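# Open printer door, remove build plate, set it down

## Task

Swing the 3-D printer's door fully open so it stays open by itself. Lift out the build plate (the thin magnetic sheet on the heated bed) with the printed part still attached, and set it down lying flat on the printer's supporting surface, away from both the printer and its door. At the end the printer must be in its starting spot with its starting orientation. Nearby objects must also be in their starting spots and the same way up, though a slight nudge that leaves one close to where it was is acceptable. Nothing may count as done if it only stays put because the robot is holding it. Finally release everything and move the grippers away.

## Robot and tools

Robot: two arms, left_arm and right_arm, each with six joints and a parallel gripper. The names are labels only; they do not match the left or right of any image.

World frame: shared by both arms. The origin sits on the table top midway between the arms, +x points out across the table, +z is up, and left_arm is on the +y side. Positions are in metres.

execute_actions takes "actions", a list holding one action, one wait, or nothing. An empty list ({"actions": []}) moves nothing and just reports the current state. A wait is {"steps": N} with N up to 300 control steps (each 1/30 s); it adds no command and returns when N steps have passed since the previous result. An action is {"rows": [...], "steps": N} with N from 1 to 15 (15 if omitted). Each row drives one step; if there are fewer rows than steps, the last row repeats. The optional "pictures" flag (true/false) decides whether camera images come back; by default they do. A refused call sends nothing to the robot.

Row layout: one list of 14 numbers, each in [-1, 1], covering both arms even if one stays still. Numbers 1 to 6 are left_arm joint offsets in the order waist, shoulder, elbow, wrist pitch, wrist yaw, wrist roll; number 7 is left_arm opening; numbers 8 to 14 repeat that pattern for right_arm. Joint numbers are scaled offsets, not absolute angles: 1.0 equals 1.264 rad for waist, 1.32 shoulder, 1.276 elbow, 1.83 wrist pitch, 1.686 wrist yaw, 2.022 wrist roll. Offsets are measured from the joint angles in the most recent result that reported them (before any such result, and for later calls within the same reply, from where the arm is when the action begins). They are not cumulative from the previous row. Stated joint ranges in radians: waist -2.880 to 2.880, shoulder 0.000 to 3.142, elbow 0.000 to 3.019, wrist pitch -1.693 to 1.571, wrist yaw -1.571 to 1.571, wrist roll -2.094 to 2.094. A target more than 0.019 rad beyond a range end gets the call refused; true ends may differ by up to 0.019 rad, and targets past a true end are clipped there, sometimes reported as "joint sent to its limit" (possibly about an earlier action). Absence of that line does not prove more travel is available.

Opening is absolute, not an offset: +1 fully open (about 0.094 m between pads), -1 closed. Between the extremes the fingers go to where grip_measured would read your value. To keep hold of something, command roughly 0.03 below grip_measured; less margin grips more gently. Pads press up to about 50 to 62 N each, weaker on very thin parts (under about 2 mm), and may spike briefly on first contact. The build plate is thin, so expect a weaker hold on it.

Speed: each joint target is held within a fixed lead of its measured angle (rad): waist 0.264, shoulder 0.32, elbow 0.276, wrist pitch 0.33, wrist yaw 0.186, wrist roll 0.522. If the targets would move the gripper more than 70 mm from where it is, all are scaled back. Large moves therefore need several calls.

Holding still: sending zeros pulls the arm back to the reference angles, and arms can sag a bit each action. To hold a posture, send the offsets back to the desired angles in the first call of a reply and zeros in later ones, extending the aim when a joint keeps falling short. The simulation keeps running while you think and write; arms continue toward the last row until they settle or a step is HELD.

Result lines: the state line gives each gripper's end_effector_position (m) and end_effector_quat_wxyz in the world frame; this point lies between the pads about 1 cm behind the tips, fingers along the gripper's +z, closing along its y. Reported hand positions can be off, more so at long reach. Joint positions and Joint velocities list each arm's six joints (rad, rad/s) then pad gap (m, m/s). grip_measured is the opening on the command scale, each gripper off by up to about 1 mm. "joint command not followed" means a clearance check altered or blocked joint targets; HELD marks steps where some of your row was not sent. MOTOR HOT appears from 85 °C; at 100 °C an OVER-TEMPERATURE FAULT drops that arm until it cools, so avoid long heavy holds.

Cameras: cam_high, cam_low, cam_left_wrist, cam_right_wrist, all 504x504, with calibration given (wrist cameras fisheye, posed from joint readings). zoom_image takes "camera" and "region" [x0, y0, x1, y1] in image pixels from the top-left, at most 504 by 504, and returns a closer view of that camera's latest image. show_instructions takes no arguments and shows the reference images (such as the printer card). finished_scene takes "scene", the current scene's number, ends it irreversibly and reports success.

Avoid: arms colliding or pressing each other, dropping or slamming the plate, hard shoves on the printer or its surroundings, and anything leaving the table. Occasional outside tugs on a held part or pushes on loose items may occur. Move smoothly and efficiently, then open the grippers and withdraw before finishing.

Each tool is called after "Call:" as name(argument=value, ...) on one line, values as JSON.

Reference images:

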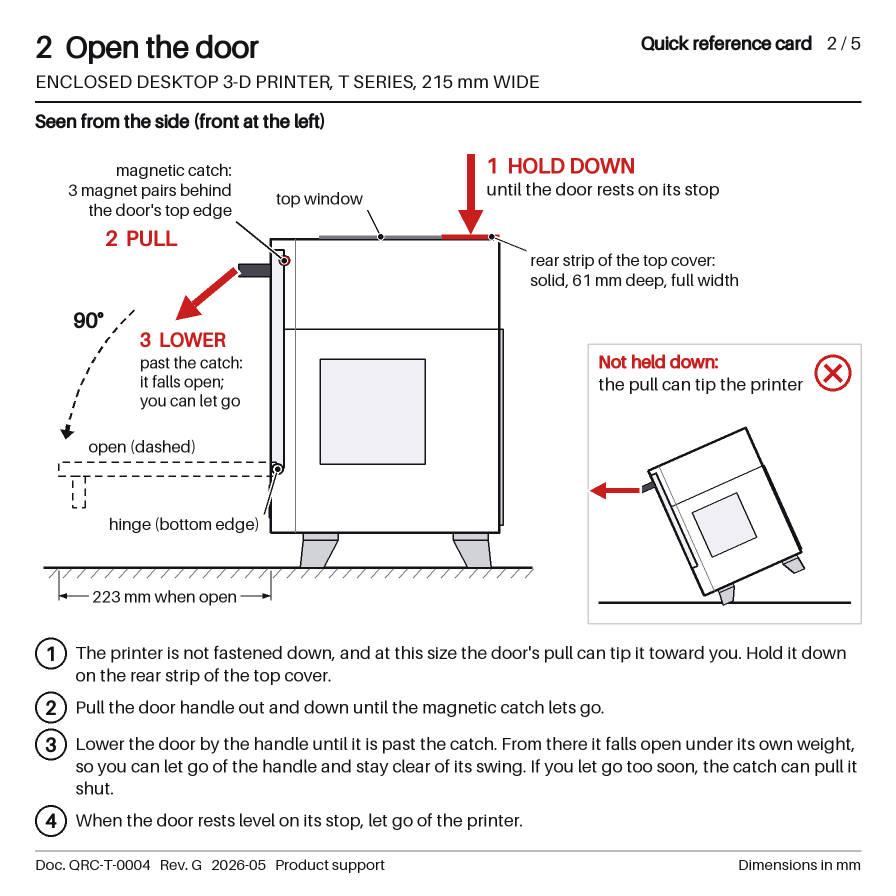

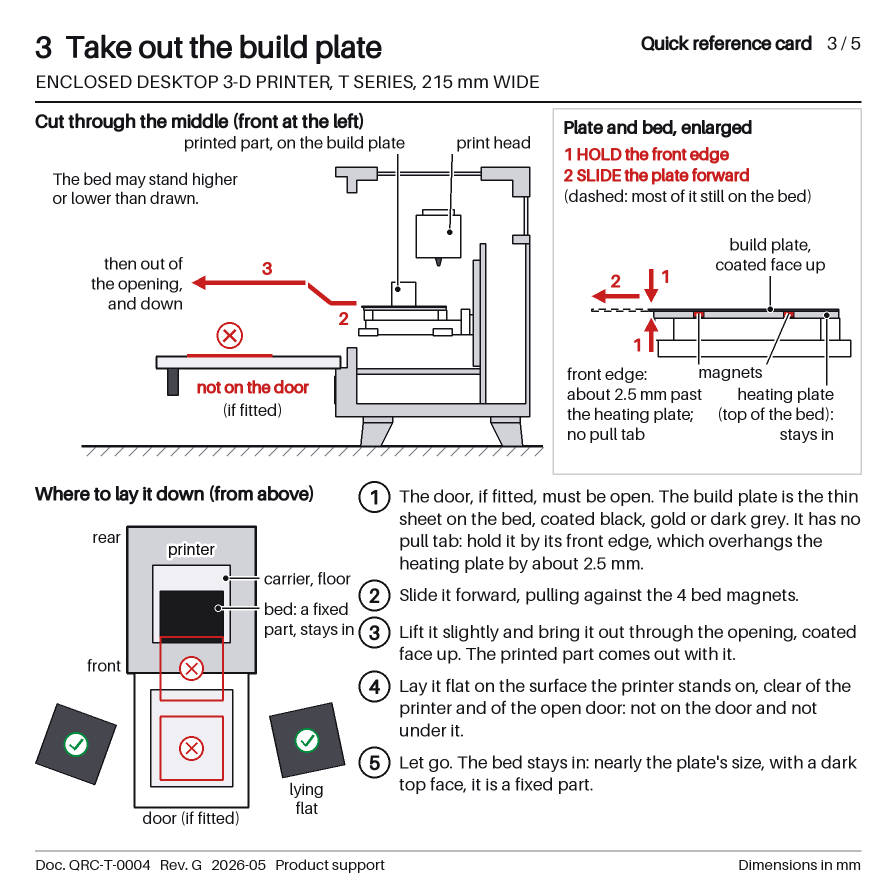

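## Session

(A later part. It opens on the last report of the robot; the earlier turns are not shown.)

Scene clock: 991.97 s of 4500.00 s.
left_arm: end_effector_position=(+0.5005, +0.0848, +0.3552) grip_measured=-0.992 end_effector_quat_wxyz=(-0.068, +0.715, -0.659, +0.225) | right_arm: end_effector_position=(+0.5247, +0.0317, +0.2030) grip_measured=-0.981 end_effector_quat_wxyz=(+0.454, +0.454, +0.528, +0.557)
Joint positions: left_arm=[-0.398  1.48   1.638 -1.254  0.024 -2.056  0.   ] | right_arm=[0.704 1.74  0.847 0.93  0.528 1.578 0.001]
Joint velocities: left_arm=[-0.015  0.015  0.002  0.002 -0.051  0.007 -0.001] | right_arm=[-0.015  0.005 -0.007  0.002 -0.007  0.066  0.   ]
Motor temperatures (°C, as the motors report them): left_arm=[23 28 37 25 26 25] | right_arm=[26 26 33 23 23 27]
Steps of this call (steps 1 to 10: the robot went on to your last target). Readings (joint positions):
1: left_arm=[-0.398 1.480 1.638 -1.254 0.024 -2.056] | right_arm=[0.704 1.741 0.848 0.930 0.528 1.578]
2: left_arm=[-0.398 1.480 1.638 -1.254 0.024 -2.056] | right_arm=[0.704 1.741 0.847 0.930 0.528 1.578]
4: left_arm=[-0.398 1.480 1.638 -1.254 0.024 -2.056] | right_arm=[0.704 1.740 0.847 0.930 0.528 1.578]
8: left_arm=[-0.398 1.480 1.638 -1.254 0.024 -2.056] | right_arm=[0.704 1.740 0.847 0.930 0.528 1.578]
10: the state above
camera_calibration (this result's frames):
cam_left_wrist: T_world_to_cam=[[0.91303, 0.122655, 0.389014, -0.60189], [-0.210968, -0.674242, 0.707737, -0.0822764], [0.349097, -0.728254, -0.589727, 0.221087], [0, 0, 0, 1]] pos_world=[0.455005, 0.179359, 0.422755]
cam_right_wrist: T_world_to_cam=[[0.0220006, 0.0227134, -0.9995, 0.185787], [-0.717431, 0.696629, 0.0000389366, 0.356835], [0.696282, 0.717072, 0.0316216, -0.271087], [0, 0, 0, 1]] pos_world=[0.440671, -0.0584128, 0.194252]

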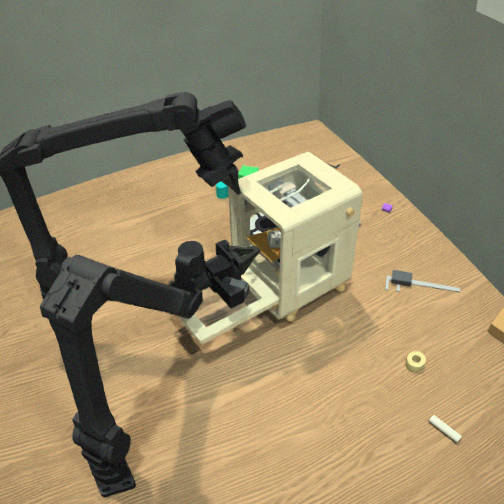

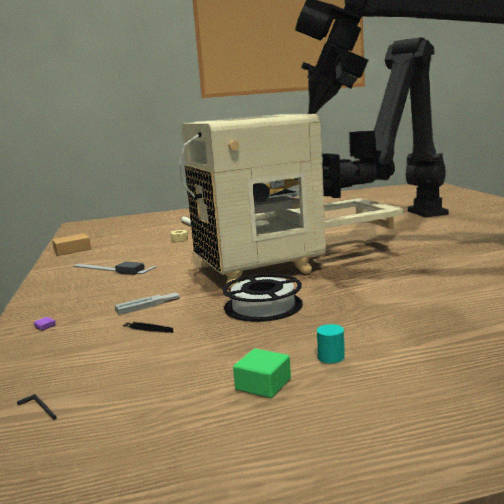

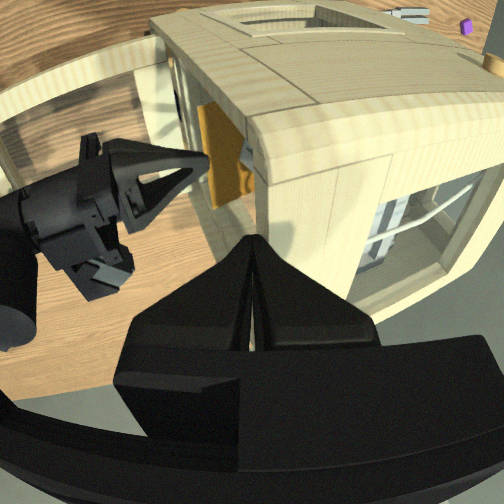

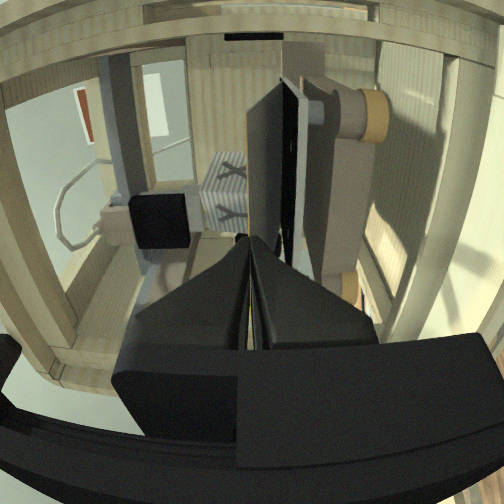

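Call:
execute_actions(actions=[{"rows":[[0,0,0.02,0,0,0,-1,0.007,-0.008,0.0,0.014,0.001,0,-1],[0,0,0.02,0,0,0,-1,0.009,-0.008,-0.008,0.014,0.002,0,-1],[0,0,0.02,0,0,0,-1,0.01,-0.008,-0.012,0.014,0.003,0,-1],[0,0,0.02,0,0,0,-1,0.012,-0.006,-0.016,0.014,0.004,0,-1],[0,0,0.02,0,0,0,-1,0.013,-0.004,-0.02,0.014,0.005,0,-1],[0,0,0.02,0,0,0,-1,0.015,-0.002,-0.023,0.014,0.006,0,-1],[0,0,0.02,0,0,0,-1,0.016,0,-0.025,0.014,0.007,0,-1],[0,0,0.02,0,0,0,-1,0.016,0.002,-0.025,0.014,0.007,0,-1],[0,0,0.02,0,0,0,-1,0.016,0.004,-0.025,0.014,0.007,0,-1],[0,0,0.02,0,0,0,-1,0.016,0.006,-0.025,0.014,0.007,0,-1],[0,0,0.02,0,0,0,-1,0.016,0.008,-0.025,0.014,0.007,0,-1],[0,0,0.02,0,0,0,-1,0.016,0.009,-0.025,0.014,0.007,0,-1]],"steps":15}], pictures=false)

Call:
execute_actions(actions=[{"steps":10}])

Call:
zoom_image(camera="cam_right_wrist", region=[170,60,370,260])

Scene clock: 1004.93 s of 4500.00 s.
left_arm: end_effector_position=(+0.5005, +0.0848, +0.3552) grip_measured=-0.992 end_effector_quat_wxyz=(-0.068, +0.715, -0.659, +0.225) | right_arm: end_effector_position=(+0.5152, +0.0321, +0.1860) grip_measured=-0.981 end_effector_quat_wxyz=(+0.451, +0.455, +0.541, +0.545)
Joint positions: left_arm=[-0.398  1.48   1.638 -1.254  0.024 -2.056  0.   ] | right_arm=[0.717 1.748 0.821 0.93  0.537 1.578 0.001]
Joint velocities: left_arm=[-0.005  0.005 -0.002  0.012 -0.081  0.007  0.   ] | right_arm=[-0.005  0.024 -0.002  0.002 -0.007  0.007  0.   ]
Motor temperatures (°C, as the motors report them): left_arm=[23 28 37 25 26 25] | right_arm=[26 26 32 23 23 27]
Steps of this call (steps 1 to 15: the robot went on to your last target; steps 16 to 90: nothing new was sent; then 9.47 s passed at rest; steps 91 to 105: all 15 steps of this action). Readings (joint positions):
91: left_arm=[-0.398 1.480 1.638 -1.254 0.024 -2.056] | right_arm=[0.704 1.740 0.847 0.930 0.528 1.578]
92: left_arm=[-0.398 1.480 1.638 -1.254 0.024 -2.056] | right_arm=[0.705 1.740 0.847 0.930 0.528 1.578]
94: left_arm=[-0.398 1.480 1.638 -1.254 0.024 -2.056] | right_arm=[0.706 1.740 0.845 0.930 0.530 1.578]
98: left_arm=[-0.398 1.480 1.638 -1.254 0.024 -2.056] | right_arm=[0.712 1.740 0.827 0.930 0.536 1.578]
105: the state above

Scene clock: 1005.27 s of 4500.00 s.
left_arm: end_effector_position=(+0.5005, +0.0848, +0.3552) grip_measured=-0.992 end_effector_quat_wxyz=(-0.068, +0.715, -0.659, +0.225) | right_arm: end_effector_position=(+0.5152, +0.0322, +0.1853) grip_measured=-0.981 end_effector_quat_wxyz=(+0.451, +0.455, +0.541, +0.545)
Joint positions: left_arm=[-0.398  1.48   1.638 -1.254  0.024 -2.056  0.   ] | right_arm=[0.717 1.749 0.821 0.93  0.537 1.578 0.001]
Joint velocities: left_arm=[ 0.005  0.005  0.017 -0.017 -0.007  0.007 -0.   ] | right_arm=[ 0.015  0.005  0.012 -0.007  0.022 -0.095 -0.   ]
Motor temperatures (°C, as the motors report them): left_arm=[23 28 37 25 26 25] | right_arm=[26 26 32 23 23 27]
Steps of this call (steps 1 to 10: the robot went on to your last target). Readings (joint positions):
1: left_arm=[-0.398 1.480 1.638 -1.254 0.024 -2.056] | right_arm=[0.717 1.749 0.821 0.930 0.537 1.578]
2: left_arm=[-0.398 1.480 1.638 -1.254 0.024 -2.056] | right_arm=[0.717 1.749 0.821 0.930 0.537 1.578]
4: left_arm=[-0.398 1.480 1.638 -1.254 0.024 -2.056] | right_arm=[0.717 1.749 0.821 0.930 0.537 1.578]
8: left_arm=[-0.398 1.480 1.638 -1.254 0.024 -2.056] | right_arm=[0.717 1.749 0.821 0.930 0.537 1.578]
10: the state above
camera_calibration (this result's frames):
cam_left_wrist: T_world_to_cam=[[0.91303, 0.122655, 0.389014, -0.60189], [-0.210968, -0.674242, 0.707737, -0.0822764], [0.349097, -0.728254, -0.589727, 0.221087], [0, 0, 0, 1]] pos_world=[0.455005, 0.179359, 0.422755]
cam_right_wrist: T_world_to_cam=[[-0.0053228, -0.000516899, -0.999986, 0.183268], [-0.719771, 0.694203, 0.00347241, 0.350385], [0.694191, 0.719779, -0.00406715, -0.256612], [0, 0, 0, 1]] pos_world=[0.431311, -0.0584395, 0.181005]

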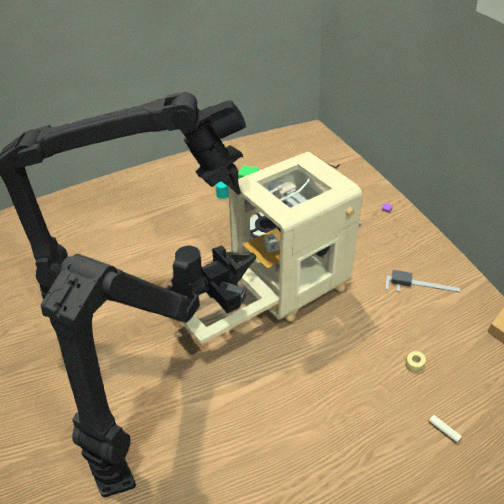

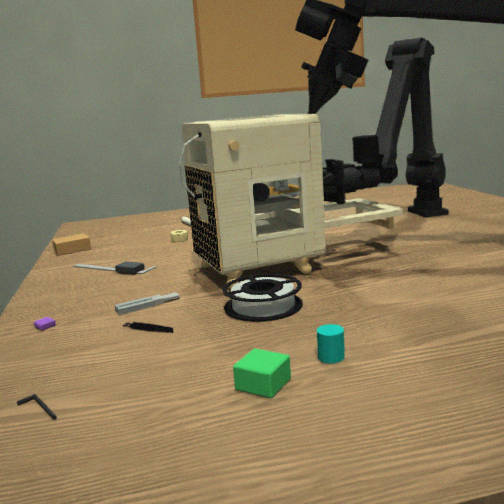

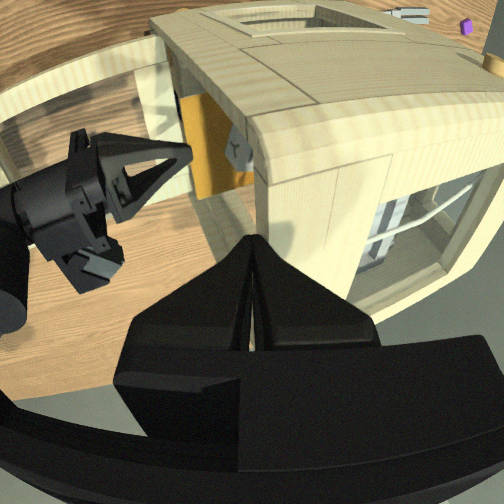

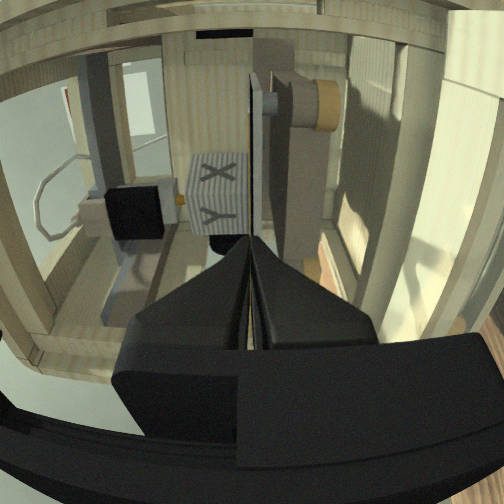

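Region (170, 60, 370, 260) of cam_right_wrist's 504x504 image, scaled by 2.520, with more detail than that image has.

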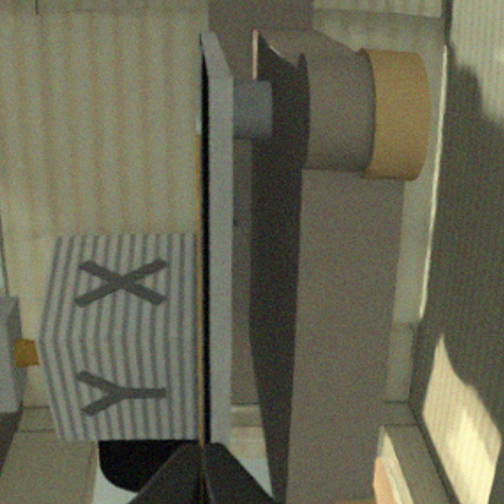

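Call:
execute_actions(actions=[{"rows":[[0,0,0.02,0,0,0,-1,0,0,0.02,0.014,0,0,-0.95],[0,0,0.02,0,0,0,-1,0,0,0.02,0.014,0,0,-0.9],[0,0,0.02,0,0,0,-1,0,0,0.03,0.014,0,0,-0.8]],"steps":10}], pictures=false)

Call:
execute_actions(actions=[{"rows":[[0,0,0.02,0,0,0,-1,-0.0085,0.0055,0.045,0.014,-0.002,0,-0.8],[0,0,0.02,0,0,0,-1,-0.01,0.008,0.0485,0.014,-0.003,0,-0.8],[0,0,0.02,0,0,0,-1,-0.0115,0.0105,0.052,0.014,-0.004,0,-0.8],[0,0,0.02,0,0,0,-1,-0.013,0.013,0.055,0.014,-0.005,0,-0.8],[0,0,0.02,0,0,0,-1,-0.0145,0.0155,0.0585,0.014,-0.006,0,-0.8],[0,0,0.02,0,0,0,-1,-0.016,0.018,0.062,0.014,-0.007,0,-0.8],[0,0,0.02,0,0,0,-1,-0.0175,0.0205,0.065,0.014,-0.008,0,-0.8],[0,0,0.02,0,0,0,-1,-0.019,0.023,0.0685,0.014,-0.009,0,-0.8],[0,0,0.02,0,0,0,-1,-0.0205,0.0255,0.072,0.014,-0.01,0,-0.8],[0,0,0.02,0,0,0,-1,-0.022,0.028,0.075,0.014,-0.011,0,-0.8],[0,0,0.02,0,0,0,-1,-0.0235,0.0305,0.0785,0.014,-0.012,0,-0.8],[0,0,0.02,0,0,0,-1,-0.0245,0.033,0.0815,0.014,-0.013,0,-0.8]],"steps":15}], pictures=false)

Call:
execute_actions(actions=[{"steps":8}])

Call:
zoom_image(camera="cam_right_wrist", region=[190,180,310,300])

Scene clock: 1020.57 s of 4500.00 s.
left_arm: end_effector_position=(+0.5005, +0.0848, +0.3552) grip_measured=-0.992 end_effector_quat_wxyz=(-0.068, +0.715, -0.659, +0.225) | right_arm: end_effector_position=(+0.5152, +0.0322, +0.1853) grip_measured=-0.802 end_effector_quat_wxyz=(+0.451, +0.455, +0.541, +0.545)
Joint positions: left_arm=[-0.398  1.48   1.638 -1.254  0.024 -2.056  0.   ] | right_arm=[0.717 1.749 0.821 0.93  0.537 1.578 0.009]
Joint velocities: left_arm=[ 0.005  0.005 -0.007  0.017 -0.066 -0.007  0.001] | right_arm=[-0.015 -0.005 -0.007 -0.007  0.007  0.037 -0.   ]
Motor temperatures (°C, as the motors report them): left_arm=[23 28 37 25 26 25] | right_arm=[26 25 31 23 23 27]
Steps of this call (steps 1 to 15: the robot went on to your last target; steps 16 to 90: nothing new was sent; then 11.97 s passed at rest; steps 91 to 100: all 10 steps of this action). Readings (joint positions):
91: left_arm=[-0.398 1.480 1.638 -1.254 0.024 -2.056] | right_arm=[0.717 1.749 0.821 0.930 0.537 1.578]
92: left_arm=[-0.398 1.480 1.638 -1.254 0.024 -2.056] | right_arm=[0.717 1.749 0.821 0.930 0.537 1.578]
94: left_arm=[-0.398 1.480 1.638 -1.254 0.024 -2.056] | right_arm=[0.717 1.749 0.821 0.930 0.537 1.578]
98: left_arm=[-0.398 1.480 1.638 -1.254 0.024 -2.056] | right_arm=[0.717 1.749 0.821 0.930 0.537 1.578]
100: the state above

Scene clock: 1021.07 s of 4500.00 s.
left_arm: end_effector_position=(+0.5005, +0.0848, +0.3552) grip_measured=-0.992 end_effector_quat_wxyz=(-0.068, +0.715, -0.659, +0.225) | right_arm: end_effector_position=(+0.5357, +0.0339, +0.1858) grip_measured=-0.802 end_effector_quat_wxyz=(+0.453, +0.455, +0.535, +0.548)
Joint positions: left_arm=[-0.398  1.48   1.638 -1.254  0.024 -2.056  0.   ] | right_arm=[0.693 1.787 0.871 0.93  0.518 1.578 0.009]
Joint velocities: left_arm=[-0.005  0.005 -0.022 -0.017 -0.066  0.037  0.001] | right_arm=[-0.015  0.024  0.027  0.012  0.022  0.022 -0.   ]
Motor temperatures (°C, as the motors report them): left_arm=[23 28 37 25 26 25] | right_arm=[26 25 32 23 23 27]
Steps of this call (steps 1 to 15: all 15 steps of this action). Readings (joint positions):
1: left_arm=[-0.398 1.480 1.638 -1.254 0.024 -2.056] | right_arm=[0.717 1.749 0.821 0.930 0.537 1.578]
2: left_arm=[-0.398 1.480 1.638 -1.254 0.024 -2.056] | right_arm=[0.717 1.749 0.821 0.930 0.536 1.578]
4: left_arm=[-0.398 1.480 1.638 -1.254 0.024 -2.056] | right_arm=[0.716 1.752 0.826 0.930 0.534 1.578]
8: left_arm=[-0.398 1.480 1.638 -1.254 0.024 -2.056] | right_arm=[0.708 1.765 0.845 0.930 0.526 1.578]
15: the state above

Scene clock: 1021.33 s of 4500.00 s.
left_arm: end_effector_position=(+0.5005, +0.0848, +0.3552) grip_measured=-0.992 end_effector_quat_wxyz=(-0.068, +0.715, -0.659, +0.225) | right_arm: end_effector_position=(+0.5360, +0.0335, +0.1851) grip_measured=-0.802 end_effector_quat_wxyz=(+0.453, +0.456, +0.536, +0.548)
Joint positions: left_arm=[-0.398  1.48   1.638 -1.254  0.024 -2.056  0.   ] | right_arm=[0.693 1.788 0.871 0.93  0.518 1.578 0.009]
Joint velocities: left_arm=[-0.005  0.005  0.007  0.002 -0.066 -0.007  0.   ] | right_arm=[-0.024 -0.005  0.007 -0.022  0.037  0.007 -0.001]
Motor temperatures (°C, as the motors report them): left_arm=[23 28 37 25 26 25] | right_arm=[26 25 32 23 23 27]
Steps of this call (steps 1 to 8: the robot went on to your last target). Readings (joint positions):
1: left_arm=[-0.398 1.480 1.638 -1.254 0.024 -2.056] | right_arm=[0.693 1.788 0.871 0.930 0.518 1.578]
2: left_arm=[-0.398 1.480 1.638 -1.254 0.024 -2.056] | right_arm=[0.693 1.788 0.871 0.930 0.518 1.578]
4: left_arm=[-0.398 1.480 1.638 -1.254 0.024 -2.056] | right_arm=[0.693 1.788 0.871 0.930 0.518 1.578]
8: the state above
camera_calibration (this result's frames):
cam_left_wrist: T_world_to_cam=[[0.91303, 0.122655, 0.389014, -0.60189], [-0.210968, -0.674242, 0.707737, -0.0822764], [0.349097, -0.728254, -0.589727, 0.221087], [0, 0, 0, 1]] pos_world=[0.455005, 0.179359, 0.422755]
cam_right_wrist: T_world_to_cam=[[0.00349519, 0.00680507, -0.999971, 0.178164], [-0.715812, 0.698289, 0.00225008, 0.362382], [0.698284, 0.715783, 0.00731181, -0.276228], [0, 0, 0, 1]] pos_world=[0.45166, -0.0565406, 0.179363]

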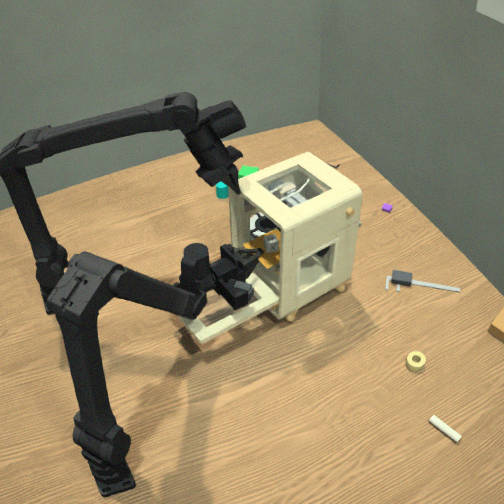

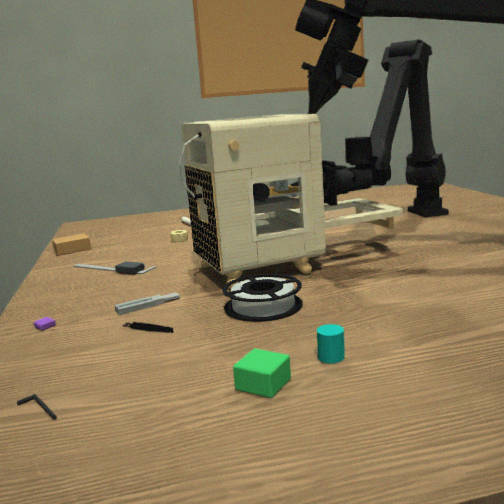

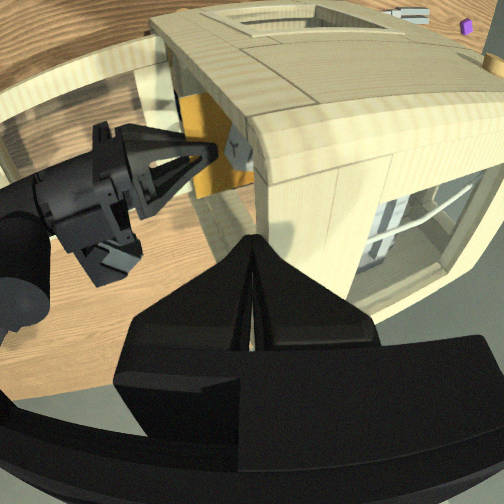

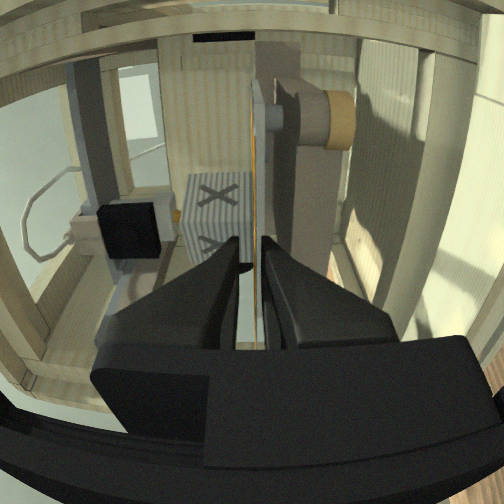

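Region (190, 180, 310, 300) of cam_right_wrist's 504x504 image, scaled by 4.200, with more detail than that image has.

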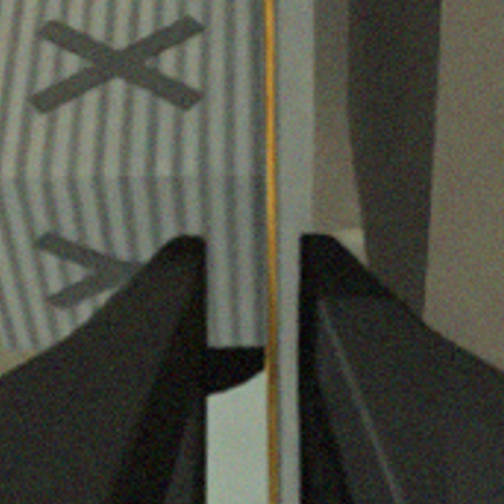

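Call:
execute_actions(actions=[{"rows":[[0,0,0.02,0,0,0,-1,0,0.004,0.03,0.014,0,0,-0.86],[0,0,0.02,0,0,0,-1,0,0.004,0.03,0.014,0,0,-0.9],[0,0,0.02,0,0,0,-1,0,0.004,0.03,0.014,0,0,-0.94],[0,0,0.02,0,0,0,-1,0,0.004,0.03,0.014,0,0,-0.96],[0,0,0.02,0,0,0,-1,0,0.004,0.03,0.014,0,0,-1]],"steps":12}], pictures=false)

Call:
execute_actions(actions=[{"rows":[[0,0,0.02,0,0,0,-1,0,-0.012,0.03,0.016,0,0,-1],[0,0,0.02,0,0,0,-1,0,-0.016,0.03,0.016,0,0,-1],[0,0,0.02,0,0,0,-1,0,-0.02,0.03,0.016,0,0,-1],[0,0,0.02,0,0,0,-1,0,-0.024,0.03,0.016,0,0,-1],[0,0,0.02,0,0,0,-1,0,-0.028,0.03,0.016,0,0,-1]],"steps":15}])

Scene clock: 1028.47 s of 4500.00 s.
left_arm: end_effector_position=(+0.5005, +0.0848, +0.3552) grip_measured=-0.992 end_effector_quat_wxyz=(-0.068, +0.715, -0.659, +0.225) | right_arm: end_effector_position=(+0.5361, +0.0336, +0.1844) grip_measured=-0.978 end_effector_quat_wxyz=(+0.453, +0.456, +0.536, +0.547)
Joint positions: left_arm=[-0.398  1.48   1.638 -1.254  0.024 -2.056  0.   ] | right_arm=[0.693 1.789 0.871 0.93  0.518 1.578 0.001]
Joint velocities: left_arm=[ 0.005 -0.005 -0.007  0.002 -0.081  0.066 -0.   ] | right_arm=[-0.005 -0.005  0.002  0.012  0.066 -0.095 -0.001]
Motor temperatures (°C, as the motors report them): left_arm=[23 28 37 25 26 25] | right_arm=[26 25 32 23 23 27]
Steps of this call (steps 1 to 15: the robot went on to your last target; steps 16 to 90: nothing new was sent; then 3.73 s passed at rest; steps 91 to 102: all 12 steps of this action). Readings (joint positions):
91: left_arm=[-0.398 1.480 1.638 -1.254 0.024 -2.056] | right_arm=[0.693 1.788 0.871 0.930 0.518 1.578]
92: left_arm=[-0.398 1.480 1.638 -1.254 0.024 -2.056] | right_arm=[0.693 1.788 0.871 0.930 0.518 1.578]
94: left_arm=[-0.398 1.480 1.638 -1.254 0.024 -2.056] | right_arm=[0.693 1.788 0.871 0.930 0.518 1.578]
98: left_arm=[-0.398 1.480 1.638 -1.254 0.024 -2.056] | right_arm=[0.693 1.789 0.871 0.930 0.518 1.578]
102: the state above

Scene clock: 1028.97 s of 4500.00 s.
left_arm: end_effector_position=(+0.5005, +0.0848, +0.3552) grip_measured=-0.992 end_effector_quat_wxyz=(-0.068, +0.715, -0.659, +0.225) | right_arm: end_effector_position=(+0.5355, +0.0331, +0.1927) grip_measured=-0.978 end_effector_quat_wxyz=(+0.454, +0.455, +0.531, +0.552)
Joint positions: left_arm=[-0.398  1.48   1.638 -1.254  0.024 -2.056  0.   ] | right_arm=[0.693 1.775 0.871 0.93  0.518 1.578 0.001]
Joint velocities: left_arm=[-0.005 -0.005 -0.007 -0.007 -0.022  0.022 -0.001] | right_arm=[-0.015 -0.005 -0.002 -0.017 -0.066 -0.066 -0.001]
Motor temperatures (°C, as the motors report them): left_arm=[23 28 37 25 26 25] | right_arm=[26 25 32 23 23 27]
Steps of this call (steps 1 to 15: all 15 steps of this action). Readings (joint positions):
1: left_arm=[-0.398 1.480 1.638 -1.254 0.024 -2.056] | right_arm=[0.693 1.789 0.871 0.930 0.518 1.578]
2: left_arm=[-0.398 1.480 1.638 -1.254 0.024 -2.056] | right_arm=[0.693 1.789 0.871 0.930 0.518 1.578]
4: left_arm=[-0.398 1.480 1.638 -1.254 0.024 -2.056] | right_arm=[0.693 1.788 0.871 0.930 0.518 1.578]
8: left_arm=[-0.398 1.480 1.638 -1.254 0.024 -2.056] | right_arm=[0.693 1.781 0.871 0.930 0.518 1.578]
15: the state above
camera_calibration (this result's frames):
cam_left_wrist: T_world_to_cam=[[0.91303, 0.122655, 0.389014, -0.60189], [-0.210968, -0.674242, 0.707737, -0.0822764], [0.349097, -0.728254, -0.589727, 0.221087], [0, 0, 0, 1]] pos_world=[0.455005, 0.179359, 0.422755]
cam_right_wrist: T_world_to_cam=[[0.0131818, 0.0148433, -0.999803, 0.180278], [-0.715827, 0.698277, 0.000929036, 0.362551], [0.698153, 0.715674, 0.0198298, -0.277891], [0, 0, 0, 1]] pos_world=[0.451158, -0.0569574, 0.185416]

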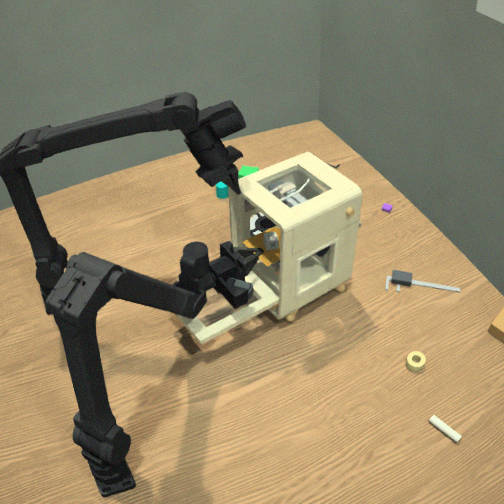

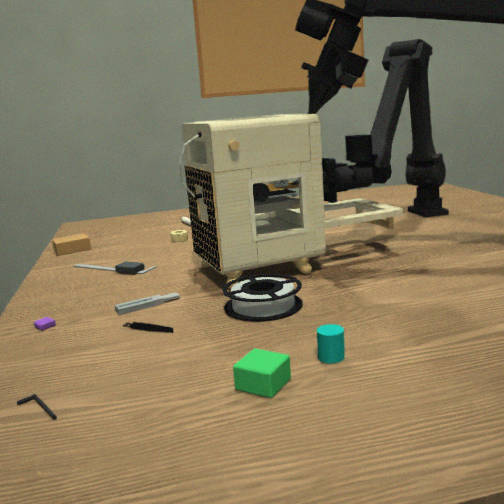

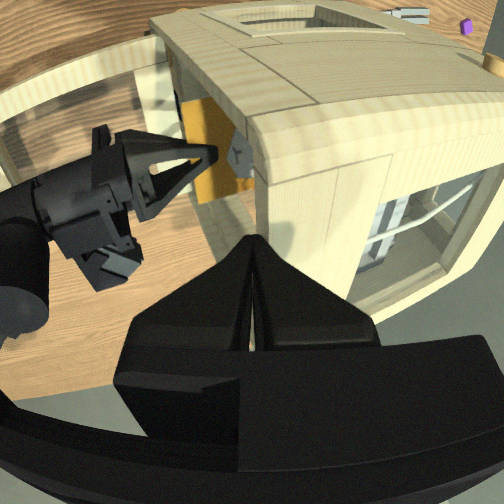

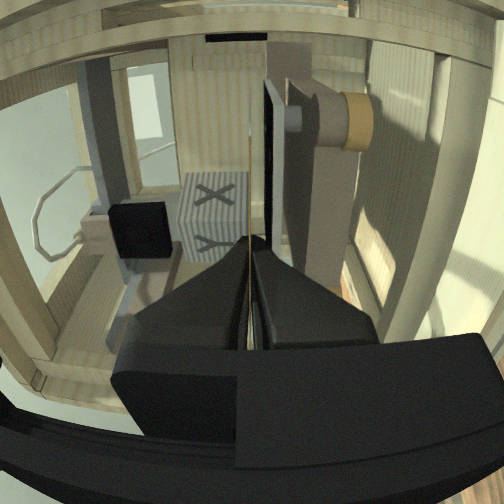

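Call:
execute_actions(actions=[{"rows":[[0,-0.02,0.01,0,0,0,-1,0.011,-0.021,-0.012,0.017,0.004,0,-1],[0,-0.026,0.01,0,0,0,-1,0.015,-0.027,-0.02,0.0175,0.007,0,-1],[0,-0.032,0.01,0,0,0,-1,0.019,-0.034,-0.029,0.018,0.011,0,-1],[0,-0.038,0.01,0,0,0,-1,0.024,-0.04,-0.037,0.019,0.014,0,-1],[0,-0.044,0.01,0,0,0,-1,0.028,-0.047,-0.045,0.0195,0.017,0,-1],[0,-0.05,0.01,0,0,0,-1,0.032,-0.053,-0.054,0.02,0.02,0,-1],[0,-0.056,0.01,0,0,0,-1,0.036,-0.059,-0.062,0.0205,0.023,0,-1],[0,-0.062,0.01,0,0,0,-1,0.04,-0.066,-0.07,0.021,0.026,0,-1],[0,-0.068,0.01,0,0,0,-1,0.045,-0.072,-0.079,0.022,0.029,0,-1],[0,-0.074,0.01,0,0,0,-1,0.049,-0.079,-0.087,0.0225,0.032,0,-1],[0,-0.08,0.01,0,0,0,-1,0.053,-0.085,-0.095,0.023,0.035,0,-1],[0,-0.086,0.01,0,0,0,-1,0.057,-0.091,-0.104,0.024,0.038,0,-1],[0,-0.092,0.01,0,0,0,-1,0.061,-0.098,-0.112,0.0245,0.042,0,-1],[0,-0.098,0.01,0,0,0,-1,0.065,-0.104,-0.12,0.025,0.045,0,-1],[0,-0.104,0.01,0,0,0,-1,0.0696,-0.1106,-0.1285,0.0257,0.048,0,-1]],"steps":15}], pictures=false)

Call:
execute_actions(actions=[{"steps":10}])

Scene clock: 1061.93 s of 4500.00 s.
left_arm: end_effector_position=(+0.4715, +0.0970, +0.4174) grip_measured=-0.992 end_effector_quat_wxyz=(-0.088, +0.702, -0.648, +0.281) | right_arm: end_effector_position=(+0.4768, +0.0253, +0.1938) grip_measured=-0.978 end_effector_quat_wxyz=(+0.453, +0.456, +0.539, +0.544)
Joint positions: left_arm=[-0.398  1.358  1.638 -1.254  0.024 -2.056  0.   ] | right_arm=[0.766 1.667 0.731 0.938 0.591 1.578 0.001]
Joint velocities: left_arm=[-0.005 -0.269  0.002 -0.017 -0.007 -0.051  0.001] | right_arm=[ 0.122 -0.278 -0.266  0.042  0.154  0.081  0.   ]
Motor temperatures (°C, as the motors report them): left_arm=[23 28 37 25 26 25] | right_arm=[26 26 33 23 23 27]
Steps of this call (steps 1 to 15: the robot went on to your last target; steps 16 to 90: nothing new was sent; then 29.47 s passed at rest; steps 91 to 105: all 15 steps of this action). Readings (joint positions):
91: left_arm=[-0.398 1.479 1.638 -1.254 0.024 -2.056] | right_arm=[0.693 1.775 0.870 0.930 0.520 1.578]
92: left_arm=[-0.398 1.477 1.638 -1.254 0.024 -2.056] | right_arm=[0.694 1.774 0.867 0.930 0.523 1.578]
94: left_arm=[-0.398 1.469 1.638 -1.254 0.024 -2.056] | right_arm=[0.699 1.765 0.851 0.930 0.534 1.578]
98: left_arm=[-0.398 1.435 1.638 -1.254 0.024 -2.056] | right_arm=[0.721 1.733 0.803 0.930 0.555 1.578]
105: the state above

Scene clock: 1062.27 s of 4500.00 s.
left_arm: end_effector_position=(+0.4646, +0.0999, +0.4299) grip_measured=-0.992 end_effector_quat_wxyz=(-0.093, +0.699, -0.646, +0.292) | right_arm: end_effector_position=(+0.4678, +0.0242, +0.1972) grip_measured=-0.978 end_effector_quat_wxyz=(+0.451, +0.454, +0.539, +0.547)
Joint positions: left_arm=[-0.398  1.332  1.638 -1.254  0.024 -2.056  0.   ] | right_arm=[0.777 1.645 0.71  0.941 0.597 1.578 0.001]
Joint velocities: left_arm=[ 0.005  0.005  0.017  0.007  0.095 -0.037  0.   ] | right_arm=[ 0.015 -0.005 -0.012 -0.002 -0.022 -0.007 -0.   ]
Motor temperatures (°C, as the motors report them): left_arm=[23 28 37 25 26 25] | right_arm=[26 26 33 23 23 27]
Steps of this call (steps 1 to 10: the robot went on to your last target). Readings (joint positions):
1: left_arm=[-0.398 1.349 1.638 -1.254 0.024 -2.056] | right_arm=[0.771 1.658 0.722 0.939 0.595 1.578]
2: left_arm=[-0.398 1.342 1.638 -1.254 0.024 -2.056] | right_arm=[0.774 1.651 0.715 0.940 0.596 1.578]
4: left_arm=[-0.398 1.333 1.638 -1.254 0.024 -2.056] | right_arm=[0.777 1.645 0.710 0.941 0.596 1.578]
8: left_arm=[-0.398 1.332 1.638 -1.254 0.024 -2.056] | right_arm=[0.777 1.645 0.710 0.941 0.597 1.578]
10: the state above
camera_calibration (this result's frames):
cam_left_wrist: T_world_to_cam=[[0.852134, 0.14824, 0.50189, -0.622854], [-0.307864, -0.633531, 0.709829, -0.0924598], [0.423188, -0.759383, -0.494215, 0.216196], [0, 0, 0, 1]] pos_world=[0.410799, 0.197932, 0.485082]
cam_right_wrist: T_world_to_cam=[[-0.00128979, 0.00354201, -0.999993, 0.192902], [-0.720314, 0.69364, 0.00338596, 0.322035], [0.693647, 0.720314, 0.00165671, -0.21888], [0, 0, 0, 1]] pos_world=[0.384041, -0.0663972, 0.192173]

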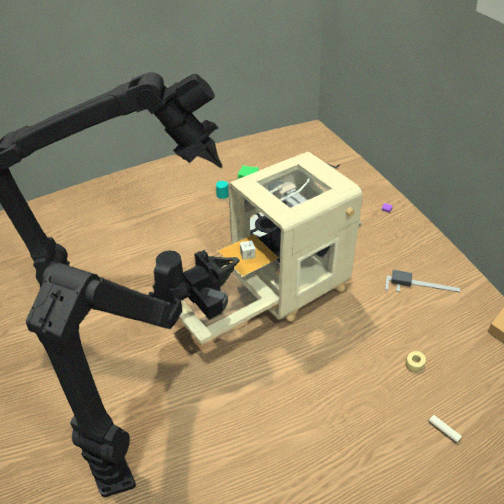

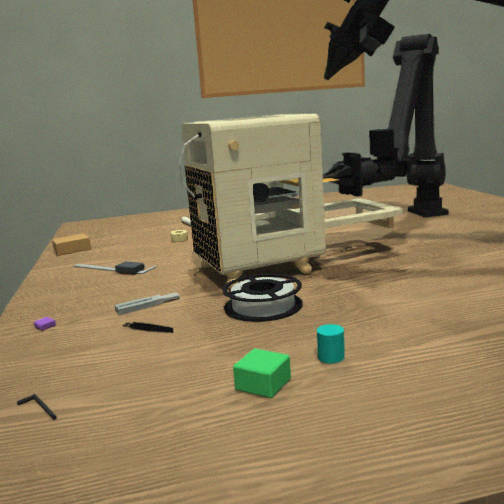

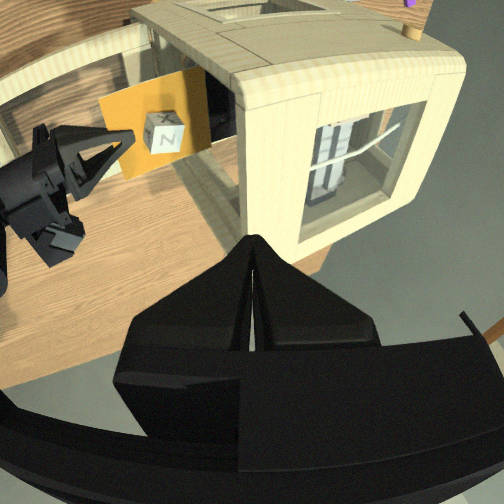

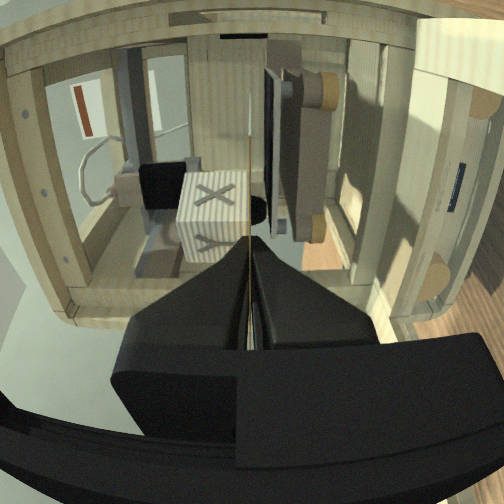

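Call:
execute_actions(actions=[{"rows":[[0.01,-0.015,0.02,0,0,0,-1,0.008,-0.018,-0.009,0.022,0.004,0,-1],[0.02,-0.015,0.02,0,0,0,-1,0.013,-0.023,-0.017,0.024,0.008,0,-1],[0.035,-0.015,0.02,0,0,0,-1,0.018,-0.029,-0.024,0.0255,0.012,0,-1],[0.05,-0.015,0.02,0,0,0,-1,0.023,-0.034,-0.032,0.027,0.016,0,-1],[0.065,-0.015,0.02,0,0,0,-1,0.028,-0.039,-0.039,0.029,0.02,0,-1],[0.08,-0.015,0.02,0,0,0,-1,0.034,-0.045,-0.047,0.031,0.024,0,-1],[0.095,-0.015,0.02,0,0,0,-1,0.039,-0.05,-0.055,0.032,0.028,0,-1],[0.11,-0.015,0.02,0,0,0,-1,0.044,-0.055,-0.062,0.034,0.033,0,-1],[0.125,-0.015,0.02,0,0,0,-1,0.049,-0.061,-0.07,0.036,0.037,0,-1],[0.14,-0.015,0.02,0,0,0,-1,0.054,-0.066,-0.077,0.0375,0.041,0,-1],[0.155,-0.015,0.02,0,0,0,-1,0.059,-0.071,-0.085,0.039,0.045,0,-1],[0.17,-0.015,0.02,0,0,0,-1,0.065,-0.077,-0.092,0.041,0.049,0,-1],[0.185,-0.015,0.02,0,0,0,-1,0.07,-0.082,-0.1,0.043,0.053,0,-1],[0.2,-0.015,0.02,0,0,0,-1,0.075,-0.087,-0.107,0.044,0.057,0,-1],[0.215,-0.015,0.02,0,0,0,-1,0.08,-0.0925,-0.115,0.046,0.061,0,-1]],"steps":15}], pictures=false)

Call:
execute_actions(actions=[{"steps":12}])

Scene clock: 1077.20 s of 4500.00 s.
left_arm: end_effector_position=(+0.4946, +0.2151, +0.4363) grip_measured=-0.992 end_effector_quat_wxyz=(-0.129, +0.769, -0.557, +0.285) | right_arm: end_effector_position=(+0.4134, +0.0131, +0.1985) grip_measured=-0.978 end_effector_quat_wxyz=(+0.453, +0.457, +0.534, +0.548)
Joint positions: left_arm=[-0.161  1.319  1.638 -1.254  0.024 -2.056  0.   ] | right_arm=[0.862 1.555 0.586 0.984 0.69  1.578 0.001]
Joint velocities: left_arm=[ 0.552  0.005  0.002  0.017  0.037  0.007 -0.001] | right_arm=[ 0.19  -0.21  -0.261  0.11   0.212 -0.081 -0.001]
Motor temperatures (°C, as the motors report them): left_arm=[23 28 37 25 26 25] | right_arm=[26 26 32 23 23 27]
Steps of this call (steps 1 to 30: the robot went on to your last target; steps 31 to 90: nothing new was sent; then 11.43 s passed at rest; steps 91 to 105: all 15 steps of this action). Readings (joint positions):
91: left_arm=[-0.398 1.331 1.638 -1.254 0.024 -2.056] | right_arm=[0.778 1.645 0.710 0.942 0.598 1.578]
92: left_arm=[-0.397 1.330 1.638 -1.254 0.024 -2.056] | right_arm=[0.778 1.644 0.708 0.945 0.602 1.578]
94: left_arm=[-0.386 1.327 1.638 -1.254 0.024 -2.056] | right_arm=[0.783 1.638 0.695 0.950 0.615 1.578]
98: left_arm=[-0.316 1.321 1.638 -1.254 0.024 -2.056] | right_arm=[0.808 1.610 0.653 0.961 0.643 1.578]
105: the state above

Scene clock: 1077.60 s of 4500.00 s.
left_arm: end_effector_position=(+0.4978, +0.2365, +0.4363) grip_measured=-0.992 end_effector_quat_wxyz=(-0.136, +0.781, -0.541, +0.282) | right_arm: end_effector_position=(+0.4047, +0.0119, +0.1996) grip_measured=-0.978 end_effector_quat_wxyz=(+0.452, +0.455, +0.534, +0.551)
Joint positions: left_arm=[-0.118  1.319  1.638 -1.254  0.024 -2.056  0.   ] | right_arm=[0.875 1.538 0.567 0.99  0.697 1.578 0.001]
Joint velocities: left_arm=[-0.005 -0.015 -0.002 -0.007  0.007  0.022 -0.   ] | right_arm=[-0.015 -0.015  0.012 -0.012 -0.022 -0.022 -0.001]
Motor temperatures (°C, as the motors report them): left_arm=[23 28 37 25 26 25] | right_arm=[26 26 32 23 23 27]
Steps of this call (steps 1 to 12: the robot went on to your last target). Readings (joint positions):
1: left_arm=[-0.144 1.319 1.638 -1.254 0.024 -2.056] | right_arm=[0.867 1.548 0.578 0.987 0.694 1.578]
2: left_arm=[-0.130 1.319 1.638 -1.254 0.024 -2.056] | right_arm=[0.872 1.543 0.571 0.988 0.696 1.578]
4: left_arm=[-0.117 1.319 1.638 -1.254 0.024 -2.056] | right_arm=[0.875 1.538 0.567 0.990 0.696 1.578]
8: left_arm=[-0.118 1.319 1.638 -1.254 0.024 -2.056] | right_arm=[0.875 1.538 0.567 0.990 0.696 1.578]
12: the state above
camera_calibration (this result's frames):
cam_left_wrist: T_world_to_cam=[[0.77126, 0.378756, 0.511567, -0.693124], [-0.1302, -0.692826, 0.709253, -0.0743885], [0.623061, -0.613625, -0.485035, 0.171127], [0, 0, 0, 1]] pos_world=[0.418272, 0.315995, 0.490343]
cam_right_wrist: T_world_to_cam=[[0.00603885, 0.0133795, -0.999892, 0.192194], [-0.71876, 0.695241, 0.00496204, 0.284175], [0.695232, 0.718653, 0.0138151, -0.169277], [0, 0, 0, 1]] pos_world=[0.32078, -0.0784896, 0.193102]

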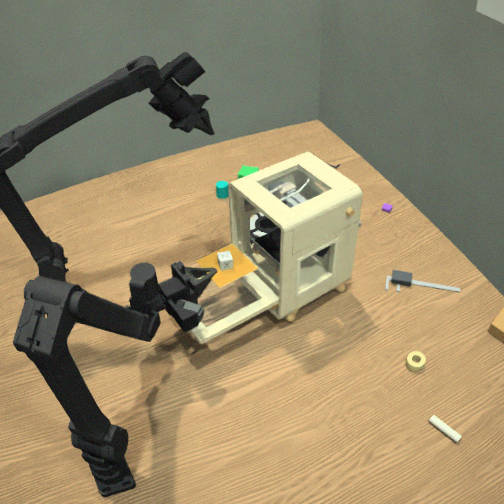

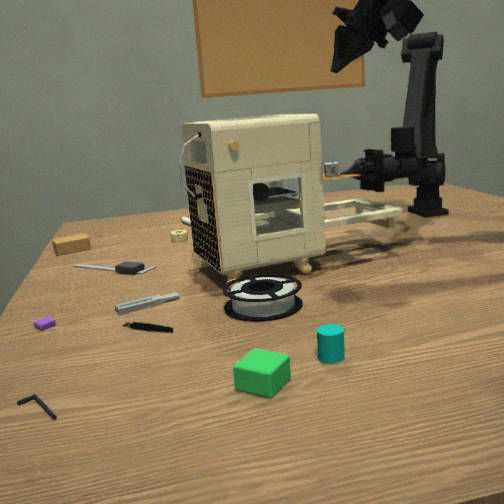

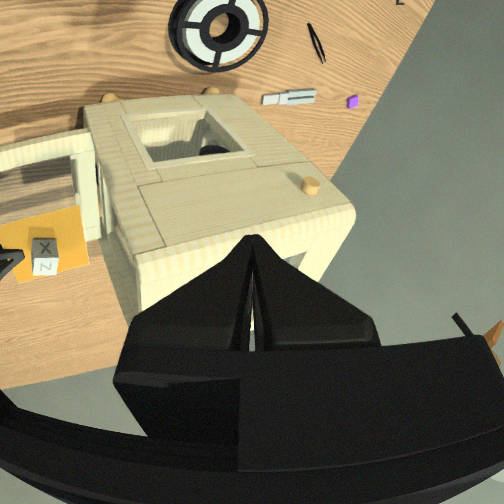

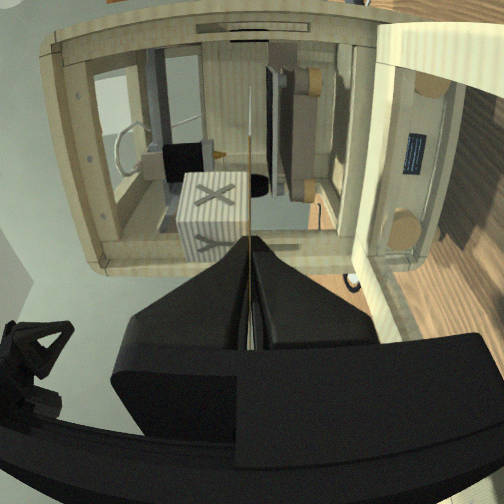

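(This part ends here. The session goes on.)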